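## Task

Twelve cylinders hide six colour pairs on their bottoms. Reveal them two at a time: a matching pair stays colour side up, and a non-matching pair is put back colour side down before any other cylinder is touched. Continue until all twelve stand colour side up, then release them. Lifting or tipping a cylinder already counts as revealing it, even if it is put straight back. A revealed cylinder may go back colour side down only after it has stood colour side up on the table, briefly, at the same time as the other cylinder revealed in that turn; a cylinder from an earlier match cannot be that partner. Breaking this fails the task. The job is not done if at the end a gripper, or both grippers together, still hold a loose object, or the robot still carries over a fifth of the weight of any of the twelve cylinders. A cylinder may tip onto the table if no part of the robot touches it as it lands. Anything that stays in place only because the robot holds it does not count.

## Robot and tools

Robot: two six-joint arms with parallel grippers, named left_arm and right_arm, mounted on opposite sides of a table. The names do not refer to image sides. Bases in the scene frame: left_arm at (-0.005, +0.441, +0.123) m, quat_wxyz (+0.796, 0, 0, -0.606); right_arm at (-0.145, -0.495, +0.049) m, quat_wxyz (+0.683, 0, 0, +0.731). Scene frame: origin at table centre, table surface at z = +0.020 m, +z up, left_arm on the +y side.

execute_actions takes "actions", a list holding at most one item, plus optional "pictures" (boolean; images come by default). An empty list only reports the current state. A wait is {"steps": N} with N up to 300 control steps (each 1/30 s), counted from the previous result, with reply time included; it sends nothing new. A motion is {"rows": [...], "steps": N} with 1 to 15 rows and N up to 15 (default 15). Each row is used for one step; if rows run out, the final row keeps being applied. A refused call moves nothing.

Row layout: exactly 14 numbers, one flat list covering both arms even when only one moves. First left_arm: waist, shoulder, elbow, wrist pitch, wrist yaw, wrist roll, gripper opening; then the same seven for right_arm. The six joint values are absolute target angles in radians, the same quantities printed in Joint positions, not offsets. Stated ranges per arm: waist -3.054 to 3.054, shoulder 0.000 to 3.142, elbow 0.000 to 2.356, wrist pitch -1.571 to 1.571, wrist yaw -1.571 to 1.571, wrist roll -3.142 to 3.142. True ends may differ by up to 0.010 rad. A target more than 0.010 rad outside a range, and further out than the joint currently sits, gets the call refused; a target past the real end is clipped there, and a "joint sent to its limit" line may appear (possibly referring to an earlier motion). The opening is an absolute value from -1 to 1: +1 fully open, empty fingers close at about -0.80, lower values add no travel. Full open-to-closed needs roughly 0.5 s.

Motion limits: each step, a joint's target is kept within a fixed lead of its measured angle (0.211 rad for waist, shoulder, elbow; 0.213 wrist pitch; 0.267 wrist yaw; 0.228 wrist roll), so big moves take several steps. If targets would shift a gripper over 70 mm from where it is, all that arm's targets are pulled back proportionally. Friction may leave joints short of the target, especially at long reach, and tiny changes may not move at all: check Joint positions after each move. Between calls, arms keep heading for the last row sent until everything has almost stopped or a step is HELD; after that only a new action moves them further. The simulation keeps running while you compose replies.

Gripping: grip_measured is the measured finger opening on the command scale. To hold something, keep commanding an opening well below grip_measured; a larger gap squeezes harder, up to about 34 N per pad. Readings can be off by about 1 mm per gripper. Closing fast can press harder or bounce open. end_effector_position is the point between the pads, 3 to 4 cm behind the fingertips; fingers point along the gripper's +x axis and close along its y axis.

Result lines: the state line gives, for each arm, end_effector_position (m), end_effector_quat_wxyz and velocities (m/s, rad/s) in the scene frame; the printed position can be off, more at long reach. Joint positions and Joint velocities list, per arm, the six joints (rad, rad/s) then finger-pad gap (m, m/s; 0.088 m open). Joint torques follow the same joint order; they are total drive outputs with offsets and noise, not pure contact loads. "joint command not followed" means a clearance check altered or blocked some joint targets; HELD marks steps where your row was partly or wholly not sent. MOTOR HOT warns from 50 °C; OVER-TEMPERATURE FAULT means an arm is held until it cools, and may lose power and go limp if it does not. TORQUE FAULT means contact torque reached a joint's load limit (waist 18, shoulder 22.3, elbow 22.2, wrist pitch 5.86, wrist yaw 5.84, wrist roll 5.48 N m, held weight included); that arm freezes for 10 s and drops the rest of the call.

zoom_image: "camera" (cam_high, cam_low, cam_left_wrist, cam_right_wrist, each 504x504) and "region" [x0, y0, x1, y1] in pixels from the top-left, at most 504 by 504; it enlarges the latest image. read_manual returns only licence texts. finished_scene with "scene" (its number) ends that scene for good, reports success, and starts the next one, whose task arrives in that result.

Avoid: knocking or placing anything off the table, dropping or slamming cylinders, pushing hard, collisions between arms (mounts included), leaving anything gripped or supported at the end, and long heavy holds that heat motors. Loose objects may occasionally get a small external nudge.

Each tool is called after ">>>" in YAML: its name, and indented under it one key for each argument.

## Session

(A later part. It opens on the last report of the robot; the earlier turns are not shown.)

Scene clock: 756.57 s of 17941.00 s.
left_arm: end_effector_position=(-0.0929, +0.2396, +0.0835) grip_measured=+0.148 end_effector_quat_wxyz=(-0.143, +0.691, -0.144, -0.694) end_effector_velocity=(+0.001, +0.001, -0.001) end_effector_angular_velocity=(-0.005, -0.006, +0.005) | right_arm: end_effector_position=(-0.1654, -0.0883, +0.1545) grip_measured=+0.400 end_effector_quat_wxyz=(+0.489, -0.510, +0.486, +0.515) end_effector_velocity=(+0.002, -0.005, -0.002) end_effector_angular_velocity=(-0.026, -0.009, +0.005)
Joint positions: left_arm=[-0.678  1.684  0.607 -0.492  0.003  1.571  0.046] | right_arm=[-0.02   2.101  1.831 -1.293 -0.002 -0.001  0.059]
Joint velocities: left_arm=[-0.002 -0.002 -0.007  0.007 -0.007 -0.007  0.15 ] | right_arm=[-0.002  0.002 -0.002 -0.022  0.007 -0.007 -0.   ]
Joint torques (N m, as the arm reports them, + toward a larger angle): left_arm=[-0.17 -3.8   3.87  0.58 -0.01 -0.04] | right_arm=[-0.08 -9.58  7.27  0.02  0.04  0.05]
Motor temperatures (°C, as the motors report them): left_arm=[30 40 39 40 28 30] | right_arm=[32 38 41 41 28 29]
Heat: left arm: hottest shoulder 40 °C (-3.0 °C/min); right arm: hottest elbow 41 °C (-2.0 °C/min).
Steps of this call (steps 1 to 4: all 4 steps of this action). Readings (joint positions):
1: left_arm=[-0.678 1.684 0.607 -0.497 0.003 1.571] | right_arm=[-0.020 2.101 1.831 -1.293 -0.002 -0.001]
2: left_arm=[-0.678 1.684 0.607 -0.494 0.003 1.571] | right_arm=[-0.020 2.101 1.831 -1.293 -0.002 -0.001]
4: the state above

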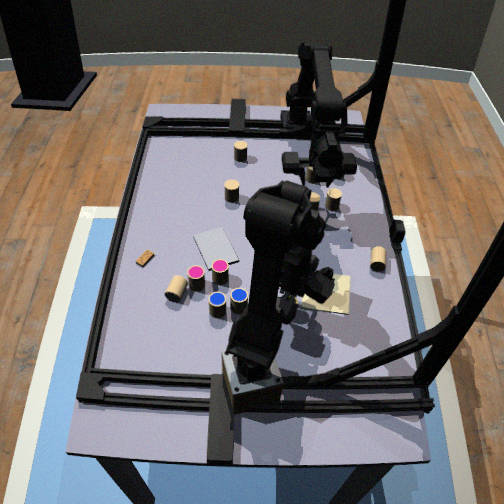

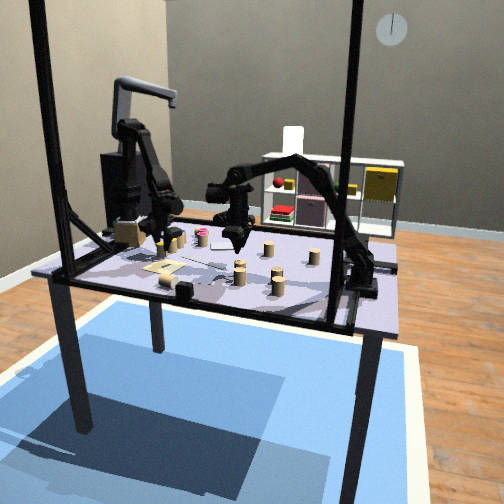

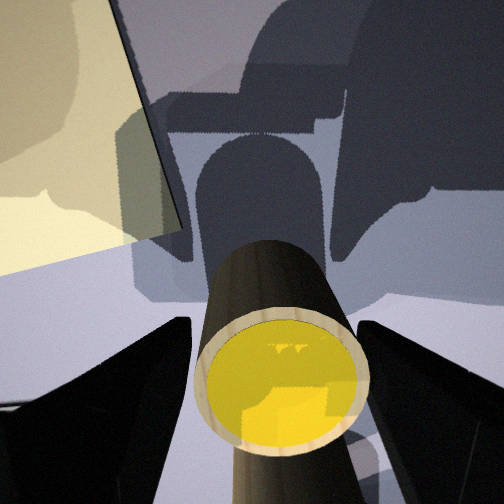

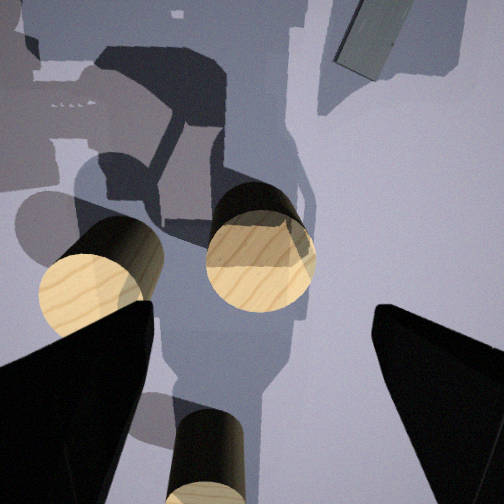

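>>> execute_actions:
  actions:
    - {"rows":[[-0.68,1.62,0.652,-0.605,0,1.571,0.5,-0.027,2.105,1.82,-1.285,0,0.4,0.33],[-0.68,1.62,0.652,-0.605,0,1.571,0.5,-0.027,2.105,1.82,-1.285,0,0.4,0.33],[-0.68,1.555,0.7,-0.72,0,1.571,0.5,-0.027,2.106,1.756,-1.22,0,0.4,0.33],[-0.68,1.555,0.7,-0.72,0,1.571,0.5,-0.027,2.106,1.756,-1.22,0,0.4,0.33],[-0.68,1.45,0.72,-0.72,0,1.571,0.5,-0.027,2.106,1.756,-1.22,0,0.4,0.33],[-0.68,1.45,0.72,-0.72,0,1.571,0.5,-0.027,2.122,1.681,-1.13,0,0.4,0.33],[-0.68,1.35,0.7,-0.6,0,1.571,0.5,-0.027,2.122,1.681,-1.13,0,0.4,0.33],[-0.426,1.2,0.55,0.84,0,1.571,0.5,-0.027,2.122,1.681,-1.13,0,0.4,0.33],[-0.426,1.2,0.55,0.84,0,1.571,0.5,-0.027,2.135,1.629,-1.067,0,0.4,0.33],[-0.426,1.2,0.55,0.84,0,1.571,0.5,-0.027,2.135,1.629,-1.067,0,0.4,0.33],[-0.426,1.2,0.55,0.84,0,1.571,0.5,-0.027,2.135,1.629,-1.067,0,0.4,0.33],[-0.426,1.2,0.55,0.84,0,1.571,0.5,-0.027,2.144,1.594,-1.026,0,0.4,0.33]]}
  pictures: false

>>> execute_actions:
  actions:
    - {"rows":[[-0.426,1.2,0.55,0.84,0,1.571,0.5,-0.027,2.144,1.594,-1.026,0,0.4,0.33],[-0.426,1.2,0.55,0.84,0,1.571,0.5,-0.027,2.144,1.594,-1.026,0,0.4,0.33],[-0.426,1.2,0.55,0.84,0,1.571,0.5,-0.027,2.144,1.594,-1.026,0,0.4,0.1],[-0.426,1.2,0.55,0.84,0,1.571,0.5,-0.027,2.144,1.594,-1.026,0,0.4,0.1],[-0.426,1.2,0.55,0.84,0,1.571,0.5,-0.027,2.144,1.594,-1.026,0,0.4,0.1],[-0.426,1.2,0.55,0.84,0,1.571,0.5,-0.027,2.144,1.594,-1.026,0,0.4,0.1],[-0.426,1.2,0.55,0.84,0,1.571,0.5,-0.027,2.144,1.594,-1.026,0,0.4,0],[-0.426,1.2,0.55,0.84,0,1.571,0.5,-0.027,2.144,1.594,-1.026,0,0.4,-0.3],[-0.426,1.2,0.42,0.84,0,1.571,0.5,-0.027,2.144,1.594,-1.026,0,0.4,-0.3],[-0.426,1.2,0.42,0.84,0,1.571,0.5,-0.027,2.144,1.594,-1.026,0,0.4,-0.3],[-0.426,1.2,0.42,0.84,0,1.571,0.5,-0.027,2.144,1.594,-1.026,0,0.4,-0.3],[-0.426,1.2,0.42,0.84,0,1.571,0.5,-0.027,2.122,1.681,-1.13,0,0.4,-0.3],[-0.426,1.2,0.42,0.84,0,1.571,0.5,-0.027,2.122,1.681,-1.13,0,0.4,-0.3],[-0.426,1.2,0.42,0.84,0,1.571,0.5,-0.027,2.1,1.756,-1.22,0,0.4,-0.3]]}
  pictures: false

>>> execute_actions:
  actions:
    - {"rows":[[-0.426,1.2,0.42,0.84,0,1.571,0.5,-0.027,2.04,1.78,-1.27,0,0.4,-0.3],[-0.426,1.2,0.42,0.84,0,1.571,0.5,-0.05,1.97,1.74,-1.27,0,0.2,-0.3],[-0.426,1.2,0.42,0.84,0,1.571,0.5,-0.1,1.85,1.65,-1.24,0,0,-0.3],[-0.426,1.2,0.42,0.84,0,1.571,0.5,-0.22,1.75,1.57,-1.24,0,0,-0.3],[-0.426,1.2,0.42,0.84,0,1.571,0.5,-0.22,1.7,1.5,-1.2,0,0,-0.3],[-0.426,1.2,0.42,0.84,0,1.571,0.5,-0.22,1.6,1.4,-1.1,0,0,-0.3],[-0.426,1.2,0.42,0.84,0,1.571,0.5,-0.22,1.35,1.1,0.53,0,0,-0.3]]}
  pictures: false

>>> execute_actions:
  actions:
    - {"rows":[[-0.426,1.2,0.42,0.84,0,1.571,0.5,-0.22,1.35,1.1,0.53,0,0,-0.3]],"steps":8}
  pictures: false

>>> execute_actions:
  actions:
    - {"rows":[[-0.426,1.2,0.42,0.84,0,1.571,0.5,-0.22,1.424,0.885,0.533,0,0,-0.3]],"steps":12}
  pictures: false

>>> execute_actions:
  actions:
    - {"rows":[[-0.426,1.31,0.47,0.84,0,1.571,0.5,-0.22,1.424,0.885,0.533,0,0,-0.3]],"steps":11}

Scene clock: 771.17 s of 17941.00 s.
left_arm: end_effector_position=(-0.0563, +0.1369, +0.2126) grip_measured=+0.500 end_effector_quat_wxyz=(+0.202, +0.635, -0.311, -0.678) end_effector_velocity=(-0.021, -0.271, +0.273) end_effector_angular_velocity=(-1.847, +0.309, +0.086) | right_arm: end_effector_position=(-0.1632, -0.0913, +0.0893) grip_measured=+0.330 end_effector_quat_wxyz=(+0.581, -0.402, +0.579, +0.407) end_effector_velocity=(+0.003, -0.027, -0.086) end_effector_angular_velocity=(-0.119, -0.012, -0.010)
Joint positions: left_arm=[-0.436  1.219  0.564 -0.171 -0.001  1.571  0.064] | right_arm=[-0.025  2.13   1.613 -1.047 -0.002  0.395  0.055]
Joint velocities: left_arm=[ 0.076 -0.134 -0.1    1.839 -0.007 -0.007 -0.   ] | right_arm=[-0.002  0.09  -0.212  0.183  0.007  0.007 -0.   ]
Joint torques (N m, as the arm reports them, + toward a larger angle): left_arm=[-0.03 -4.09  6.23  1.83  0.11 -0.07] | right_arm=[-0.15 -9.62  5.9   0.3   0.06  0.13]
Motor temperatures (°C, as the motors report them): left_arm=[30 40 39 39 28 30] | right_arm=[32 41 41 40 28 29]
Heat: left arm: hottest shoulder 40 °C (-4.0 °C/min); right arm: hottest shoulder 41 °C (-3.0 °C/min).
Steps of this call (steps 1 to 15: the robot went on to your last target; steps 16 to 90: nothing new was sent; then 11.10 s passed at rest; steps 91 to 105: all 15 steps of this action). Readings (joint positions):
91: left_arm=[-0.678 1.678 0.613 -0.510 0.003 1.571] | right_arm=[-0.020 2.102 1.832 -1.293 -0.002 0.052]
92: left_arm=[-0.678 1.667 0.621 -0.547 0.003 1.571] | right_arm=[-0.020 2.102 1.832 -1.292 -0.002 0.123]
94: left_arm=[-0.678 1.622 0.650 -0.638 0.003 1.571] | right_arm=[-0.022 2.102 1.809 -1.256 -0.002 0.251]
98: left_arm=[-0.655 1.439 0.666 -0.604 0.014 1.570] | right_arm=[-0.025 2.103 1.727 -1.171 -0.002 0.365]
105: the state above

Scene clock: 771.67 s of 17941.00 s.
left_arm: end_effector_position=(-0.0624, +0.0851, +0.3363) grip_measured=+0.500 end_effector_quat_wxyz=(+0.449, +0.468, -0.530, -0.546) end_effector_velocity=(+0.002, -0.002, +0.238) end_effector_angular_velocity=(-1.135, +0.188, +0.020) | right_arm: end_effector_position=(-0.1624, -0.0967, +0.1033) grip_measured=+0.004 end_effector_quat_wxyz=(+0.573, -0.416, +0.587, +0.392) end_effector_velocity=(+0.000, +0.036, +0.186) end_effector_angular_velocity=(-0.008, +0.007, -0.000)
Joint positions: left_arm=[-0.428  1.203  0.426  0.741 -0.     1.571  0.064] | right_arm=[-0.025  2.134  1.677 -1.152  0.001  0.397  0.039]
Joint velocities: left_arm=[-0.002  0.002 -0.056  1.209 -0.022 -0.007 -0.   ] | right_arm=[-0.007 -0.012  0.735 -0.755 -0.007 -0.007 -0.   ]
Joint torques (N m, as the arm reports them, + toward a larger angle): left_arm=[ 0.2  -3.94  7.04  2.41  0.05 -0.11] | right_arm=[ -0.18 -13.92   8.3    0.11  -0.02   0.11]
Motor temperatures (°C, as the motors report them): left_arm=[30 40 39 39 28 30] | right_arm=[32 41 41 40 28 29]
Heat: left arm: hottest shoulder 40 °C (-4.0 °C/min); right arm: hottest shoulder 41 °C (-3.0 °C/min).
Steps of this call (steps 1 to 15: all 15 steps of this action). Readings (joint positions):
1: left_arm=[-0.434 1.216 0.561 -0.109 -0.000 1.571] | right_arm=[-0.025 2.132 1.607 -1.041 -0.002 0.396]
2: left_arm=[-0.432 1.214 0.559 -0.047 -0.000 1.571] | right_arm=[-0.025 2.133 1.604 -1.037 -0.002 0.396]
4: left_arm=[-0.430 1.211 0.558 0.076 -0.000 1.571] | right_arm=[-0.025 2.134 1.601 -1.032 -0.002 0.396]
8: left_arm=[-0.429 1.209 0.557 0.326 -0.000 1.571] | right_arm=[-0.025 2.134 1.601 -1.029 -0.003 0.397]
15: the state above

Scene clock: 772.17 s of 17941.00 s.
left_arm: end_effector_position=(-0.0623, +0.0860, +0.3582) grip_measured=+0.500 end_effector_quat_wxyz=(+0.476, +0.442, -0.552, -0.523) end_effector_velocity=(-0.002, -0.000, -0.003) end_effector_angular_velocity=(+0.018, +0.005, -0.000) | right_arm: end_effector_position=(-0.0898, -0.1369, +0.2294) grip_measured=+0.006 end_effector_quat_wxyz=(+0.681, -0.288, +0.340, +0.581) end_effector_velocity=(+0.011, +0.167, +0.342) end_effector_angular_velocity=(+2.159, -0.368, +0.094)
Joint positions: left_arm=[-0.428  1.2    0.425  0.838 -0.     1.571  0.064] | right_arm=[-0.221  1.416  1.137 -0.646  0.002  0.007  0.039]
Joint velocities: left_arm=[-0.007 -0.002  0.002 -0.022 -0.007 -0.007  0.   ] | right_arm=[ 0.037 -0.838 -0.486  1.839 -0.007 -0.066  0.   ]
Joint torques (N m, as the arm reports them, + toward a larger angle): left_arm=[ 0.21 -3.47  6.56  2.14  0.05 -0.1 ] | right_arm=[-0.11 -6.22  7.82  1.63 -0.07 -0.07]
Motor temperatures (°C, as the motors report them): left_arm=[30 40 39 39 28 30] | right_arm=[32 41 41 40 28 29]
Heat: left arm: hottest shoulder 40 °C (-3.0 °C/min); right arm: hottest shoulder 41 °C (-3.0 °C/min).
Steps of this call (steps 1 to 15: all 15 steps of this action). Readings (joint positions):
1: left_arm=[-0.428 1.203 0.426 0.777 -0.000 1.571] | right_arm=[-0.025 2.125 1.702 -1.177 0.001 0.397]
2: left_arm=[-0.428 1.201 0.425 0.801 -0.000 1.571] | right_arm=[-0.026 2.104 1.717 -1.201 0.001 0.357]
4: left_arm=[-0.428 1.200 0.425 0.819 -0.000 1.571] | right_arm=[-0.049 2.021 1.686 -1.219 -0.008 0.237]
8: left_arm=[-0.428 1.200 0.425 0.835 -0.000 1.571] | right_arm=[-0.195 1.781 1.484 -1.069 0.004 0.062]
15: the state above

Scene clock: 772.43 s of 17941.00 s.
left_arm: end_effector_position=(-0.0623, +0.0860, +0.3582) grip_measured=+0.500 end_effector_quat_wxyz=(+0.476, +0.442, -0.552, -0.523) end_effector_velocity=(+0.000, +0.000, -0.002) end_effector_angular_velocity=(+0.008, +0.007, +0.004) | right_arm: end_effector_position=(-0.0815, -0.0810, +0.3217) grip_measured=+0.006 end_effector_quat_wxyz=(+0.744, -0.129, +0.153, +0.637) end_effector_velocity=(+0.025, +0.148, +0.337) end_effector_angular_velocity=(+1.740, -0.272, +0.002)
Joint positions: left_arm=[-0.428  1.2    0.425  0.838 -0.     1.571  0.064] | right_arm=[-0.221  1.365  1.11  -0.148  0.002  0.003  0.039]
Joint velocities: left_arm=[-0.002 -0.002 -0.002 -0.007 -0.007 -0.007 -0.   ] | right_arm=[-0.007 -0.002 -0.066  1.824 -0.007 -0.007 -0.   ]
Joint torques (N m, as the arm reports them, + toward a larger angle): left_arm=[ 0.22 -3.48  6.53  2.14  0.03 -0.11] | right_arm=[ 0.04 -8.07  7.07  1.74 -0.08 -0.08]
Motor temperatures (°C, as the motors report them): left_arm=[30 40 39 39 28 30] | right_arm=[32 41 41 40 28 29]
Heat: left arm: hottest shoulder 40 °C (-3.0 °C/min); right arm: hottest shoulder 41 °C (-3.0 °C/min).
Steps of this call (steps 1 to 8: all 8 steps of this action). Readings (joint positions):
1: left_arm=[-0.428 1.200 0.425 0.838 -0.000 1.571] | right_arm=[-0.221 1.394 1.127 -0.583 0.002 0.006]
2: left_arm=[-0.428 1.200 0.425 0.838 -0.000 1.571] | right_arm=[-0.221 1.381 1.122 -0.518 0.002 0.005]
4: left_arm=[-0.428 1.200 0.425 0.838 -0.000 1.571] | right_arm=[-0.221 1.369 1.119 -0.393 0.002 0.004]
8: the state above

Scene clock: 772.83 s of 17941.00 s.
left_arm: end_effector_position=(-0.0623, +0.0860, +0.3582) grip_measured=+0.500 end_effector_quat_wxyz=(+0.476, +0.442, -0.552, -0.523) end_effector_velocity=(-0.002, +0.001, -0.002) end_effector_angular_velocity=(+0.008, +0.006, -0.010) | right_arm: end_effector_position=(-0.0781, -0.0590, +0.3257) grip_measured=+0.004 end_effector_quat_wxyz=(+0.759, -0.016, +0.021, +0.650) end_effector_velocity=(-0.002, -0.010, +0.193) end_effector_angular_velocity=(+0.662, -0.079, +0.004)
Joint positions: left_arm=[-0.428  1.2    0.425  0.838 -0.     1.571  0.064] | right_arm=[-0.221  1.431  0.882  0.496  0.002  0.003  0.039]
Joint velocities: left_arm=[-0.002 -0.002 -0.002 -0.007  0.007 -0.007 -0.   ] | right_arm=[-0.002 -0.134  0.085  0.447 -0.007  0.022 -0.001]
Joint torques (N m, as the arm reports them, + toward a larger angle): left_arm=[ 0.21 -3.48  6.53  2.15  0.04 -0.1 ] | right_arm=[ 0.04 -6.59  7.38  1.27 -0.08 -0.07]
Motor temperatures (°C, as the motors report them): left_arm=[30 40 39 39 28 30] | right_arm=[32 41 41 40 28 29]
Heat: left arm: hottest shoulder 40 °C (-3.0 °C/min); right arm: hottest shoulder 41 °C (-3.0 °C/min).
Steps of this call (steps 1 to 12: all 12 steps of this action). Readings (joint positions):
1: left_arm=[-0.428 1.200 0.425 0.838 -0.000 1.571] | right_arm=[-0.221 1.369 1.083 -0.067 0.002 0.003]
2: left_arm=[-0.428 1.200 0.425 0.838 -0.000 1.571] | right_arm=[-0.221 1.369 1.045 0.000 0.002 0.003]
4: left_arm=[-0.428 1.200 0.425 0.838 -0.000 1.571] | right_arm=[-0.221 1.381 0.967 0.112 0.002 0.003]
8: left_arm=[-0.428 1.200 0.425 0.838 -0.000 1.571] | right_arm=[-0.221 1.437 0.879 0.336 0.002 0.003]
12: the state above

Scene clock: 773.20 s of 17941.00 s.
left_arm: end_effector_position=(-0.0650, +0.0690, +0.3369) grip_measured=+0.500 end_effector_quat_wxyz=(+0.457, +0.460, -0.537, -0.539) end_effector_velocity=(+0.004, -0.004, +0.005) end_effector_angular_velocity=(+0.001, +0.022, +0.025) | right_arm: end_effector_position=(-0.0782, -0.0594, +0.3360) grip_measured=+0.004 end_effector_quat_wxyz=(+0.760, -0.003, +0.006, +0.650) end_effector_velocity=(-0.002, -0.001, +0.004) end_effector_angular_velocity=(+0.009, -0.023, +0.020)
Joint positions: left_arm=[-0.428  1.304  0.46   0.838 -0.     1.571  0.063] | right_arm=[-0.221  1.426  0.884  0.53   0.002  0.003  0.039]
Joint velocities: left_arm=[ 0.002 -0.002  0.022 -0.022 -0.022 -0.022 -0.   ] | right_arm=[-0.002 -0.007 -0.002  0.007 -0.022 -0.022 -0.   ]
Joint torques (N m, as the arm reports them, + toward a larger angle): left_arm=[ 0.21 -3.48  8.08  2.17  0.05 -0.1 ] | right_arm=[ 0.12 -6.88  7.72  1.62 -0.08 -0.06]
Motor temperatures (°C, as the motors report them): left_arm=[30 40 39 39 28 30] | right_arm=[32 41 41 40 28 29]
Heat: left arm: hottest shoulder 40 °C (-3.0 °C/min); right arm: hottest shoulder 41 °C (-3.0 °C/min).
Steps of this call (steps 1 to 11: all 11 steps of this action). Readings (joint positions):
1: left_arm=[-0.428 1.214 0.429 0.842 -0.000 1.571] | right_arm=[-0.221 1.427 0.884 0.508 0.002 0.003]
2: left_arm=[-0.428 1.236 0.440 0.846 -0.000 1.571] | right_arm=[-0.221 1.427 0.884 0.515 0.002 0.003]
4: left_arm=[-0.428 1.278 0.456 0.840 -0.000 1.571] | right_arm=[-0.221 1.427 0.884 0.519 0.002 0.003]
8: left_arm=[-0.428 1.304 0.457 0.837 -0.000 1.571] | right_arm=[-0.221 1.426 0.884 0.530 0.002 0.003]
11: the state above

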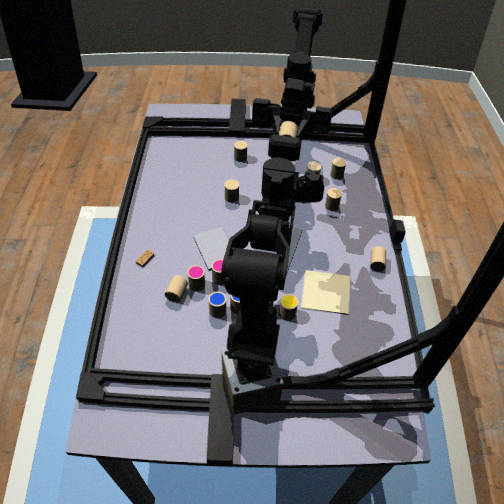

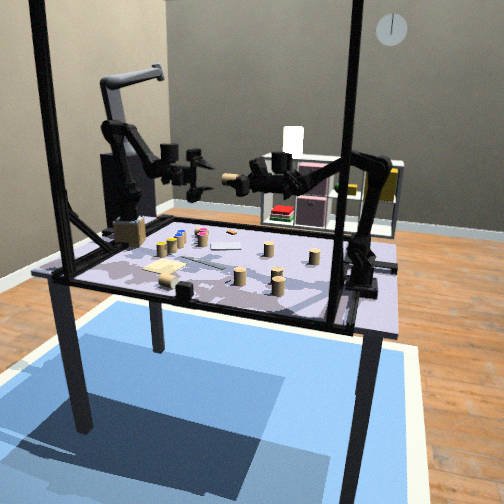

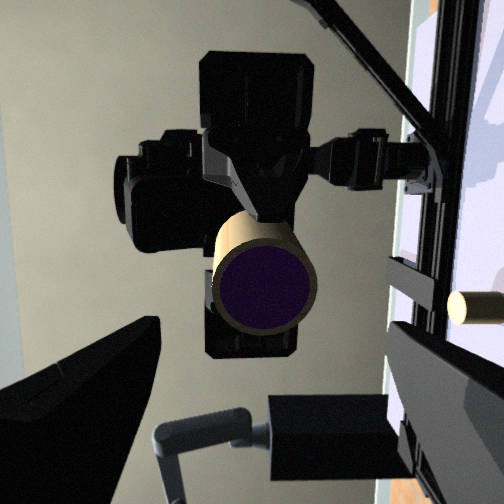

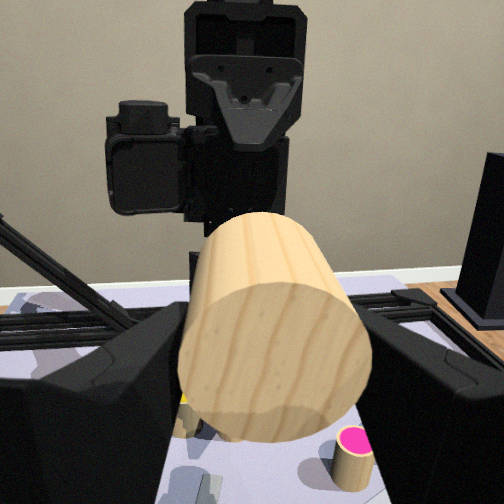

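>>> execute_actions:
  actions:
    - {"rows":[[-0.426,1.4,0.545,0.86,0,1.571,0.5,-0.22,1.424,0.885,0.52,0,0,-0.3],[-0.426,1.4,0.545,0.86,0,1.571,0.5,-0.22,1.424,0.885,0.52,0,0,-0.3],[-0.426,1.4,0.545,0.86,0,1.571,0.5,-0.22,1.424,0.885,0.52,0,0,-0.3],[-0.426,1.49,0.62,0.876,0,1.571,0.5,-0.22,1.424,0.885,0.52,0,0,-0.3],[-0.426,1.49,0.62,0.876,0,1.571,0.5,-0.22,1.424,0.885,0.52,0,0,-0.3],[-0.426,1.49,0.62,0.876,0,1.571,0.5,-0.22,1.424,0.885,0.52,0,0,-0.3],[-0.426,1.585,0.698,0.892,0,1.571,0.5,-0.22,1.424,0.885,0.52,0,0,-0.3],[-0.426,1.585,0.698,0.892,0,1.571,0.5,-0.22,1.424,0.885,0.52,0,0,-0.3],[-0.426,1.585,0.698,0.892,0,1.571,0.5,-0.22,1.424,0.885,0.52,0,0,-0.3],[-0.426,1.585,0.698,0.892,0,1.571,0.5,-0.22,1.424,0.885,0.52,0,0,-0.3],[-0.426,1.585,0.698,0.892,0,1.571,0.5,-0.22,1.424,0.885,0.52,0,0,-0.3],[-0.426,1.585,0.698,0.892,0,1.571,0.1,-0.22,1.424,0.885,0.52,0,0,-0.3]]}
  pictures: false

>>> execute_actions:
  actions:
    - {"rows":[[-0.426,1.585,0.698,0.892,0,1.571,0,-0.22,1.424,0.885,0.52,0,0,-0.3],[-0.426,1.585,0.698,0.892,0,1.571,-0.3,-0.22,1.424,0.885,0.52,0,0,-0.3],[-0.426,1.585,0.698,0.892,0,1.571,-0.3,-0.22,1.424,0.885,0.52,0,0,-0.3],[-0.426,1.585,0.698,0.892,0,1.571,-0.3,-0.22,1.424,0.885,0.52,0,0,-0.3],[-0.426,1.585,0.698,0.892,0,1.571,-0.3,-0.22,1.424,0.885,0.52,0,0,-0.3],[-0.426,1.585,0.698,0.892,0,1.571,-0.3,-0.22,1.424,0.885,0.52,0,0,0.45],[-0.426,1.585,0.698,0.892,0,1.571,-0.3,-0.22,1.424,0.885,0.52,0,0,0.45],[-0.426,1.585,0.698,0.892,0,1.571,-0.3,-0.22,1.424,0.885,0.52,0,0,0.45],[-0.426,1.585,0.698,0.892,0,1.571,-0.3,-0.22,1.424,0.885,0.52,0,0,0.45],[-0.426,1.585,0.698,0.892,0,1.571,-0.3,-0.22,1.424,0.885,0.52,0,0,0.45],[-0.426,1.47,0.6,0.872,0,1.571,-0.3,-0.22,1.424,0.885,0.52,0,0,0.45],[-0.426,1.47,0.6,0.872,0,1.571,-0.3,-0.22,1.424,0.885,0.52,0,0,0.45],[-0.426,1.47,0.6,0.872,0,1.571,-0.3,-0.22,1.424,0.885,0.52,0,0,0.45],[-0.426,1.31,0.47,0.84,0,1.571,-0.3,-0.22,1.424,0.885,0.52,0,0,0.45]]}
  pictures: false

>>> execute_actions:
  actions:
    - {"rows":[[-0.426,1.25,0.44,0.84,0,1.571,-0.3,-0.22,1.424,0.885,0.52,0,0,0.5],[-0.426,1.22,0.43,0.84,0,1.571,-0.3,-0.22,1.424,0.885,0.52,0,0,0.5],[-0.426,1.22,0.43,0.84,0,1.571,-0.3,-0.85,1.4,1.1,-1.145,0,0,0.5],[-0.95,1.28,0.66,-0.83,0,1.571,-0.3,-0.85,1.4,1.1,-1.145,0,0,0.5]]}
  pictures: false

>>> execute_actions:
  actions:
    - {"rows":[[-0.95,1.28,0.66,-0.83,0,1.571,-0.3,-0.85,1.4,1.1,-1.145,0,0,0.5]],"steps":13}
  pictures: false

>>> execute_actions:
  actions:
    - {"rows":[[-0.95,1.491,0.75,-0.83,0,1.571,-0.3,-0.85,1.54,1.113,-1.145,0,0,0.5]],"steps":7}
  pictures: false

>>> execute_actions:
  actions:
    - {"rows":[[-0.95,1.555,0.7,-0.72,0,1.571,-0.3,-0.85,1.567,1.048,-1.052,0,0,0.5],[-0.95,1.555,0.7,-0.72,0,1.571,-0.3,-0.85,1.567,1.048,-1.052,0,0,0.5],[-0.95,1.555,0.7,-0.72,0,1.571,-0.3,-0.85,1.567,1.048,-1.052,0,0,0.5],[-0.95,1.62,0.652,-0.605,0,1.571,-0.3,-0.85,1.597,0.982,-0.957,0,0,0.5],[-0.95,1.62,0.652,-0.605,0,1.571,-0.3,-0.85,1.597,0.982,-0.957,0,0,0.5],[-0.95,1.62,0.652,-0.605,0,1.571,-0.3,-0.85,1.597,0.982,-0.957,0,0,0.5],[-0.95,1.665,0.622,-0.53,0,1.571,-0.3,-0.85,1.618,0.936,-0.89,0,0,0.5],[-0.95,1.665,0.622,-0.53,0,1.571,-0.3,-0.85,1.618,0.936,-0.89,0,0,0.5],[-0.95,1.665,0.622,-0.53,0,1.571,-0.3,-0.85,1.618,0.936,-0.89,0,0,0.5],[-0.95,1.691,0.602,-0.488,0,1.571,-0.3,-0.85,1.632,0.902,-0.846,0,0,0.5]]}
  pictures: false

>>> execute_actions:
  actions:
    - {"rows":[[-0.95,1.691,0.602,-0.488,0,1.571,0.5,-0.85,1.632,0.902,-0.846,0,0,0.5]],"steps":3}

Scene clock: 787.43 s of 17941.00 s.
left_arm: end_effector_position=(-0.0749, +0.0058, +0.3374) grip_measured=+0.189 end_effector_quat_wxyz=(+0.458, +0.460, -0.537, -0.539) end_effector_velocity=(-0.006, -0.008, +0.014) end_effector_angular_velocity=(-0.037, -0.001, -0.015) | right_arm: end_effector_position=(-0.0782, -0.0595, +0.3336) grip_measured=+0.004 end_effector_quat_wxyz=(+0.759, -0.006, +0.010, +0.651) end_effector_velocity=(-0.000, -0.001, -0.007) end_effector_angular_velocity=(-0.025, +0.011, +0.005)
Joint positions: left_arm=[-0.428  1.576  0.685  0.888 -0.     1.571  0.048] | right_arm=[-0.221  1.426  0.884  0.52   0.001  0.003  0.039]
Joint velocities: left_arm=[-0.007  0.017  0.046  0.007  0.007  0.007 -0.066] | right_arm=[-0.002 -0.002 -0.007 -0.022 -0.007  0.007 -0.   ]
Joint torques (N m, as the arm reports them, + toward a larger angle): left_arm=[ 0.22 -5.06  8.03  2.23  0.05 -0.1 ] | right_arm=[ 0.03 -6.86  7.66  1.44 -0.08 -0.05]
Motor temperatures (°C, as the motors report them): left_arm=[30 40 40 42 28 30] | right_arm=[32 41 42 42 28 29]
Heat: left arm: hottest wrist pitch 42 °C (+1.0 °C/min); right arm: hottest elbow 42 °C (+0.0 °C/min).
Steps of this call (steps 1 to 15: the robot went on to your last target; steps 16 to 412: nothing new was sent; steps 413 to 427: all 15 steps of this action). Readings (joint positions):
413: left_arm=[-0.428 1.318 0.472 0.841 -0.000 1.571] | right_arm=[-0.221 1.426 0.884 0.530 0.001 0.003]
414: left_arm=[-0.428 1.340 0.491 0.848 -0.000 1.571] | right_arm=[-0.221 1.426 0.884 0.527 0.001 0.003]
416: left_arm=[-0.428 1.388 0.532 0.856 -0.000 1.571] | right_arm=[-0.221 1.426 0.884 0.523 0.001 0.003]
420: left_arm=[-0.428 1.504 0.631 0.879 -0.000 1.571] | right_arm=[-0.221 1.426 0.884 0.521 0.001 0.003]
427: the state above

Scene clock: 787.93 s of 17941.00 s.
left_arm: end_effector_position=(-0.0694, +0.0397, +0.3370) grip_measured=+0.035 end_effector_quat_wxyz=(+0.455, +0.462, -0.535, -0.541) end_effector_velocity=(+0.058, +0.361, -0.013) end_effector_angular_velocity=(+0.016, -0.010, +0.005) | right_arm: end_effector_position=(-0.0782, -0.0595, +0.3336) grip_measured=+0.432 end_effector_quat_wxyz=(+0.759, -0.006, +0.010, +0.651) end_effector_velocity=(+0.006, -0.002, +0.002) end_effector_angular_velocity=(+0.008, +0.006, -0.029)
Joint positions: left_arm=[-0.428  1.433  0.564  0.857 -0.     1.571  0.041] | right_arm=[-0.221  1.426  0.884  0.52   0.001  0.003  0.06 ]
Joint velocities: left_arm=[-0.002 -1.526 -1.302 -0.242 -0.007  0.007 -0.   ] | right_arm=[-0.007 -0.002 -0.002  0.007  0.022  0.007  0.009]
Joint torques (N m, as the arm reports them, + toward a larger angle): left_arm=[ 0.18 -5.35  7.53  2.27  0.04 -0.1 ] | right_arm=[ 0.03 -6.83  7.72  1.46 -0.07 -0.04]
Motor temperatures (°C, as the motors report them): left_arm=[30 40 40 42 28 30] | right_arm=[32 41 42 42 28 29]
Heat: left arm: hottest wrist pitch 42 °C (+1.0 °C/min); right arm: hottest elbow 42 °C (+0.0 °C/min).
Steps of this call (steps 1 to 15: all 15 steps of this action). Readings (joint positions):
1: left_arm=[-0.428 1.576 0.686 0.889 -0.000 1.571] | right_arm=[-0.221 1.426 0.884 0.520 0.001 0.003]
2: left_arm=[-0.428 1.576 0.688 0.888 -0.000 1.571] | right_arm=[-0.221 1.426 0.884 0.521 0.001 0.003]
4: left_arm=[-0.428 1.578 0.688 0.890 -0.000 1.571] | right_arm=[-0.221 1.426 0.884 0.519 0.001 0.003]
8: left_arm=[-0.428 1.578 0.688 0.890 -0.000 1.571] | right_arm=[-0.221 1.426 0.884 0.520 0.001 0.003]
15: the state above

Scene clock: 788.43 s of 17941.00 s.
left_arm: end_effector_position=(-0.2367, +0.1473, +0.2881) grip_measured=+0.034 end_effector_quat_wxyz=(+0.157, +0.443, -0.550, -0.690) end_effector_velocity=(+0.036, +0.204, -0.372) end_effector_angular_velocity=(+1.506, -1.154, -0.235) | right_arm: end_effector_position=(+0.1319, -0.1690, +0.3040) grip_measured=+0.500 end_effector_quat_wxyz=(+0.888, -0.086, +0.189, +0.410) end_effector_velocity=(+0.299, -0.476, -0.376) end_effector_angular_velocity=(-1.483, +1.200, -1.303)
Joint positions: left_arm=[-0.936  1.279  0.65   0.175  0.004  1.571  0.041] | right_arm=[-0.772  1.409  1.087 -0.096  0.001  0.002  0.063]
Joint velocities: left_arm=[-0.271 -0.002 -0.002 -1.897 -0.022 -0.037  0.   ] | right_arm=[-1.219 -0.002  0.017 -1.927  0.095 -0.007 -0.   ]
Joint torques (N m, as the arm reports them, + toward a larger angle): left_arm=[ 0.81 -4.17  8.72  2.03 -0.03 -0.06] | right_arm=[ 1.28 -7.67  8.82  1.23 -0.16 -0.04]
Motor temperatures (°C, as the motors report them): left_arm=[30 40 41 42 28 30] | right_arm=[32 41 42 42 28 29]
Heat: left arm: hottest wrist pitch 42 °C (+1.0 °C/min); right arm: hottest elbow 42 °C (+0.0 °C/min).
Steps of this call (steps 1 to 15: all 15 steps of this action). Readings (joint positions):
1: left_arm=[-0.428 1.380 0.523 0.851 -0.000 1.571] | right_arm=[-0.221 1.426 0.884 0.520 0.001 0.003]
2: left_arm=[-0.428 1.332 0.492 0.847 -0.000 1.571] | right_arm=[-0.221 1.426 0.884 0.520 0.001 0.003]
4: left_arm=[-0.444 1.275 0.482 0.807 -0.014 1.571] | right_arm=[-0.258 1.426 0.929 0.438 -0.014 0.002]
8: left_arm=[-0.650 1.279 0.615 0.593 -0.009 1.571] | right_arm=[-0.437 1.418 1.041 0.263 -0.006 0.002]
15: the state above

Scene clock: 788.87 s of 17941.00 s.
left_arm: end_effector_position=(-0.1583, +0.2513, +0.1759) grip_measured=+0.034 end_effector_quat_wxyz=(-0.131, +0.622, -0.334, -0.696) end_effector_velocity=(+0.244, +0.299, -0.121) end_effector_angular_velocity=(+1.428, -1.174, +0.011) | right_arm: end_effector_position=(+0.0682, -0.2803, +0.1876) grip_measured=+0.500 end_effector_quat_wxyz=(+0.756, -0.221, +0.530, +0.313) end_effector_velocity=(-0.265, -0.270, -0.137) end_effector_angular_velocity=(-1.309, +1.292, -0.012)
Joint positions: left_arm=[-0.947  1.279  0.65  -0.635  0.002  1.571  0.041] | right_arm=[-0.849  1.409  1.088 -0.903  0.003  0.002  0.063]
Joint velocities: left_arm=[-0.002 -0.007 -0.002 -1.853 -0.022 -0.007 -0.   ] | right_arm=[-0.002 -0.002 -0.002 -1.839  0.007  0.007 -0.   ]
Joint torques (N m, as the arm reports them, + toward a larger angle): left_arm=[-0.18 -3.34  7.73  0.83  0.01 -0.06] | right_arm=[ 0.04 -6.75  8.23  0.58 -0.12 -0.04]
Motor temperatures (°C, as the motors report them): left_arm=[30 40 41 42 28 30] | right_arm=[32 41 42 42 28 29]
Heat: left arm: hottest wrist pitch 42 °C (+1.0 °C/min); right arm: hottest elbow 42 °C (+0.0 °C/min).
Steps of this call (steps 1 to 13: all 13 steps of this action). Readings (joint positions):
1: left_arm=[-0.942 1.279 0.650 0.112 0.003 1.571] | right_arm=[-0.807 1.409 1.087 -0.158 0.005 0.002]
2: left_arm=[-0.944 1.279 0.650 0.051 0.003 1.571] | right_arm=[-0.831 1.409 1.087 -0.220 0.006 0.002]
4: left_arm=[-0.945 1.279 0.650 -0.073 0.002 1.571] | right_arm=[-0.849 1.409 1.087 -0.344 0.005 0.002]
8: left_arm=[-0.947 1.279 0.650 -0.324 0.002 1.571] | right_arm=[-0.849 1.409 1.088 -0.591 0.003 0.002]
13: the state above

Scene clock: 789.10 s of 17941.00 s.
left_arm: end_effector_position=(-0.1422, +0.2716, +0.1488) grip_measured=+0.034 end_effector_quat_wxyz=(-0.233, +0.665, -0.237, -0.668) end_effector_velocity=(+0.008, +0.005, -0.008) end_effector_angular_velocity=(+0.110, -0.117, +0.005) | right_arm: end_effector_position=(+0.0389, -0.3098, +0.1511) grip_measured=+0.500 end_effector_quat_wxyz=(+0.659, -0.270, +0.647, +0.273) end_effector_velocity=(-0.020, -0.022, -0.024) end_effector_angular_velocity=(-0.174, +0.161, +0.019)
Joint positions: left_arm=[-0.948  1.478  0.73  -0.817  0.002  1.571  0.041] | right_arm=[-0.849  1.531  1.104 -1.124  0.003  0.002  0.063]
Joint velocities: left_arm=[-0.002  0.12   0.071 -0.11  -0.022 -0.007 -0.   ] | right_arm=[-0.002  0.1    0.002 -0.139  0.007 -0.022 -0.   ]
Joint torques (N m, as the arm reports them, + toward a larger angle): left_arm=[-0.26 -3.83  7.38  0.43  0.02 -0.01] | right_arm=[-0.09 -6.13  7.24 -0.05 -0.13 -0.04]
Motor temperatures (°C, as the motors report them): left_arm=[30 40 41 42 28 30] | right_arm=[32 41 42 42 28 29]
Heat: left arm: hottest wrist pitch 42 °C (+1.0 °C/min); right arm: hottest elbow 42 °C (+0.0 °C/min).
Steps of this call (steps 1 to 7: all 7 steps of this action). Readings (joint positions):
1: left_arm=[-0.948 1.311 0.665 -0.707 0.002 1.571] | right_arm=[-0.849 1.422 1.091 -0.968 0.003 0.002]
2: left_arm=[-0.948 1.359 0.689 -0.748 0.002 1.571] | right_arm=[-0.849 1.443 1.099 -1.022 0.003 0.002]
4: left_arm=[-0.948 1.444 0.720 -0.779 0.002 1.571] | right_arm=[-0.849 1.493 1.103 -1.084 0.003 0.002]
7: the state above

Scene clock: 789.60 s of 17941.00 s.
left_arm: end_effector_position=(-0.1421, +0.2717, +0.0840) grip_measured=+0.033 end_effector_quat_wxyz=(-0.238, +0.667, -0.232, -0.667) end_effector_velocity=(+0.008, +0.005, -0.007) end_effector_angular_velocity=(-0.001, -0.028, +0.005) | right_arm: end_effector_position=(+0.0369, -0.3119, +0.0834) grip_measured=+0.500 end_effector_quat_wxyz=(+0.654, -0.272, +0.652, +0.271) end_effector_velocity=(+0.003, +0.007, -0.012) end_effector_angular_velocity=(+0.055, -0.024, +0.020)
Joint positions: left_arm=[-0.948  1.683  0.608 -0.504  0.002  1.571  0.041] | right_arm=[-0.849  1.623  0.911 -0.858  0.003  0.002  0.064]
Joint velocities: left_arm=[-0.002  0.007 -0.032  0.022 -0.022 -0.007  0.   ] | right_arm=[-0.002  0.002 -0.051  0.11  -0.022 -0.022 -0.   ]
Joint torques (N m, as the arm reports them, + toward a larger angle): left_arm=[-0.21 -3.88  4.1   0.95  0.01 -0.02] | right_arm=[-0.12 -5.35  5.19  0.34 -0.11 -0.04]
Motor temperatures (°C, as the motors report them): left_arm=[30 40 41 42 28 30] | right_arm=[32 41 42 42 28 29]
Heat: left arm: hottest wrist pitch 42 °C (+1.0 °C/min); right arm: hottest elbow 42 °C (+0.0 °C/min).
Steps of this call (steps 1 to 15: all 15 steps of this action). Readings (joint positions):
1: left_arm=[-0.948 1.489 0.728 -0.805 0.002 1.571] | right_arm=[-0.849 1.535 1.098 -1.117 0.003 0.002]
2: left_arm=[-0.948 1.502 0.725 -0.770 0.002 1.571] | right_arm=[-0.849 1.536 1.089 -1.093 0.003 0.002]
4: left_arm=[-0.948 1.541 0.710 -0.719 0.002 1.571] | right_arm=[-0.849 1.548 1.064 -1.051 0.003 0.002]
8: left_arm=[-0.948 1.621 0.652 -0.595 0.002 1.571] | right_arm=[-0.849 1.588 0.983 -0.945 0.003 0.002]
15: the state above

Scene clock: 789.70 s of 17941.00 s.
left_arm: end_effector_position=(-0.1428, +0.2709, +0.0835) grip_measured=+0.064 end_effector_quat_wxyz=(-0.236, +0.666, -0.235, -0.668) end_effector_velocity=(-0.021, -0.025, -0.008) end_effector_angular_velocity=(-0.124, +0.091, -0.000) | right_arm: end_effector_position=(+0.0380, -0.3108, +0.0832) grip_measured=+0.500 end_effector_quat_wxyz=(+0.656, -0.271, +0.650, +0.272) end_effector_velocity=(+0.006, +0.004, -0.001) end_effector_angular_velocity=(+0.017, -0.028, +0.019)
Joint positions: left_arm=[-0.948  1.683  0.606 -0.495  0.002  1.571  0.042] | right_arm=[-0.849  1.623  0.91  -0.85   0.003  0.002  0.064]
Joint velocities: left_arm=[-0.007  0.027 -0.017  0.198 -0.007 -0.007  0.079] | right_arm=[-0.002  0.002 -0.002  0.037  0.007 -0.022  0.   ]
Joint torques (N m, as the arm reports them, + toward a larger angle): left_arm=[-0.18 -4.    4.12  0.52  0.01 -0.03] | right_arm=[-0.06 -5.2   4.94  0.2  -0.11 -0.06]
Motor temperatures (°C, as the motors report them): left_arm=[30 40 41 42 28 30] | right_arm=[32 41 42 42 28 29]
Heat: left arm: hottest wrist pitch 42 °C (+1.0 °C/min); right arm: hottest elbow 42 °C (+0.0 °C/min).
Steps of this call (steps 1 to 3: all 3 steps of this action). Readings (joint positions):
1: left_arm=[-0.948 1.683 0.607 -0.503 0.002 1.571] | right_arm=[-0.849 1.623 0.910 -0.855 0.003 0.002]
2: left_arm=[-0.948 1.683 0.607 -0.503 0.002 1.571] | right_arm=[-0.849 1.623 0.910 -0.852 0.003 0.002]
3: the state above

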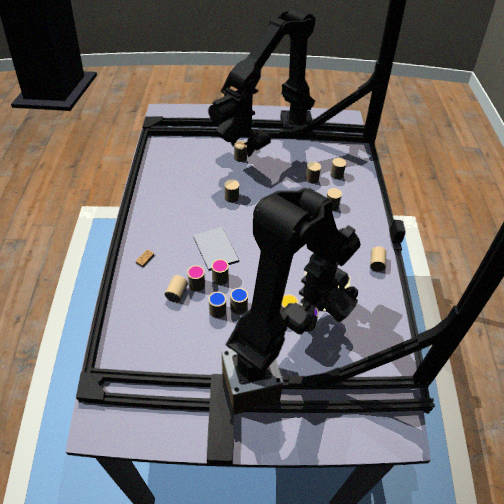

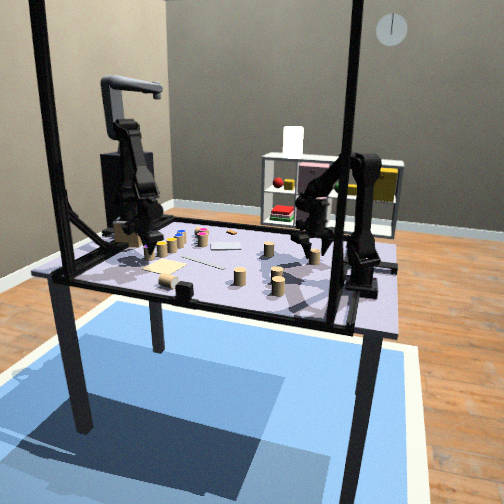

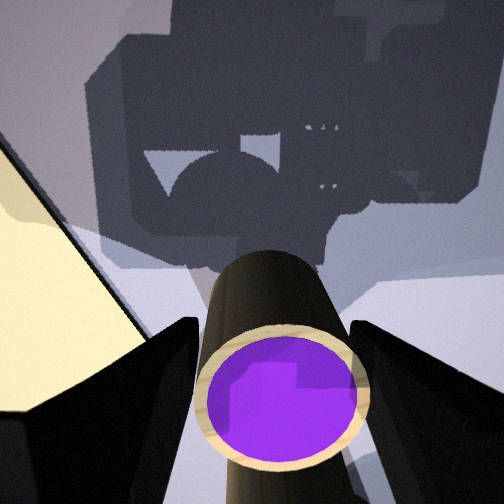

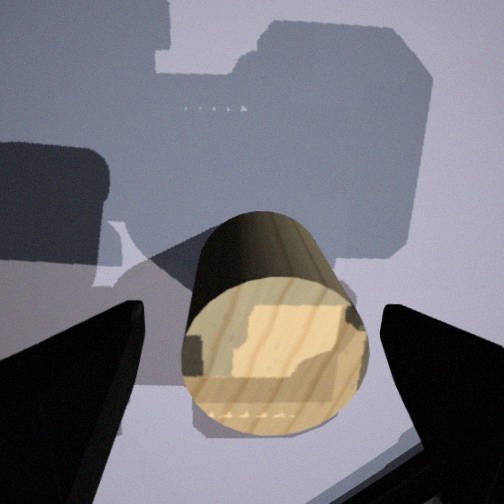

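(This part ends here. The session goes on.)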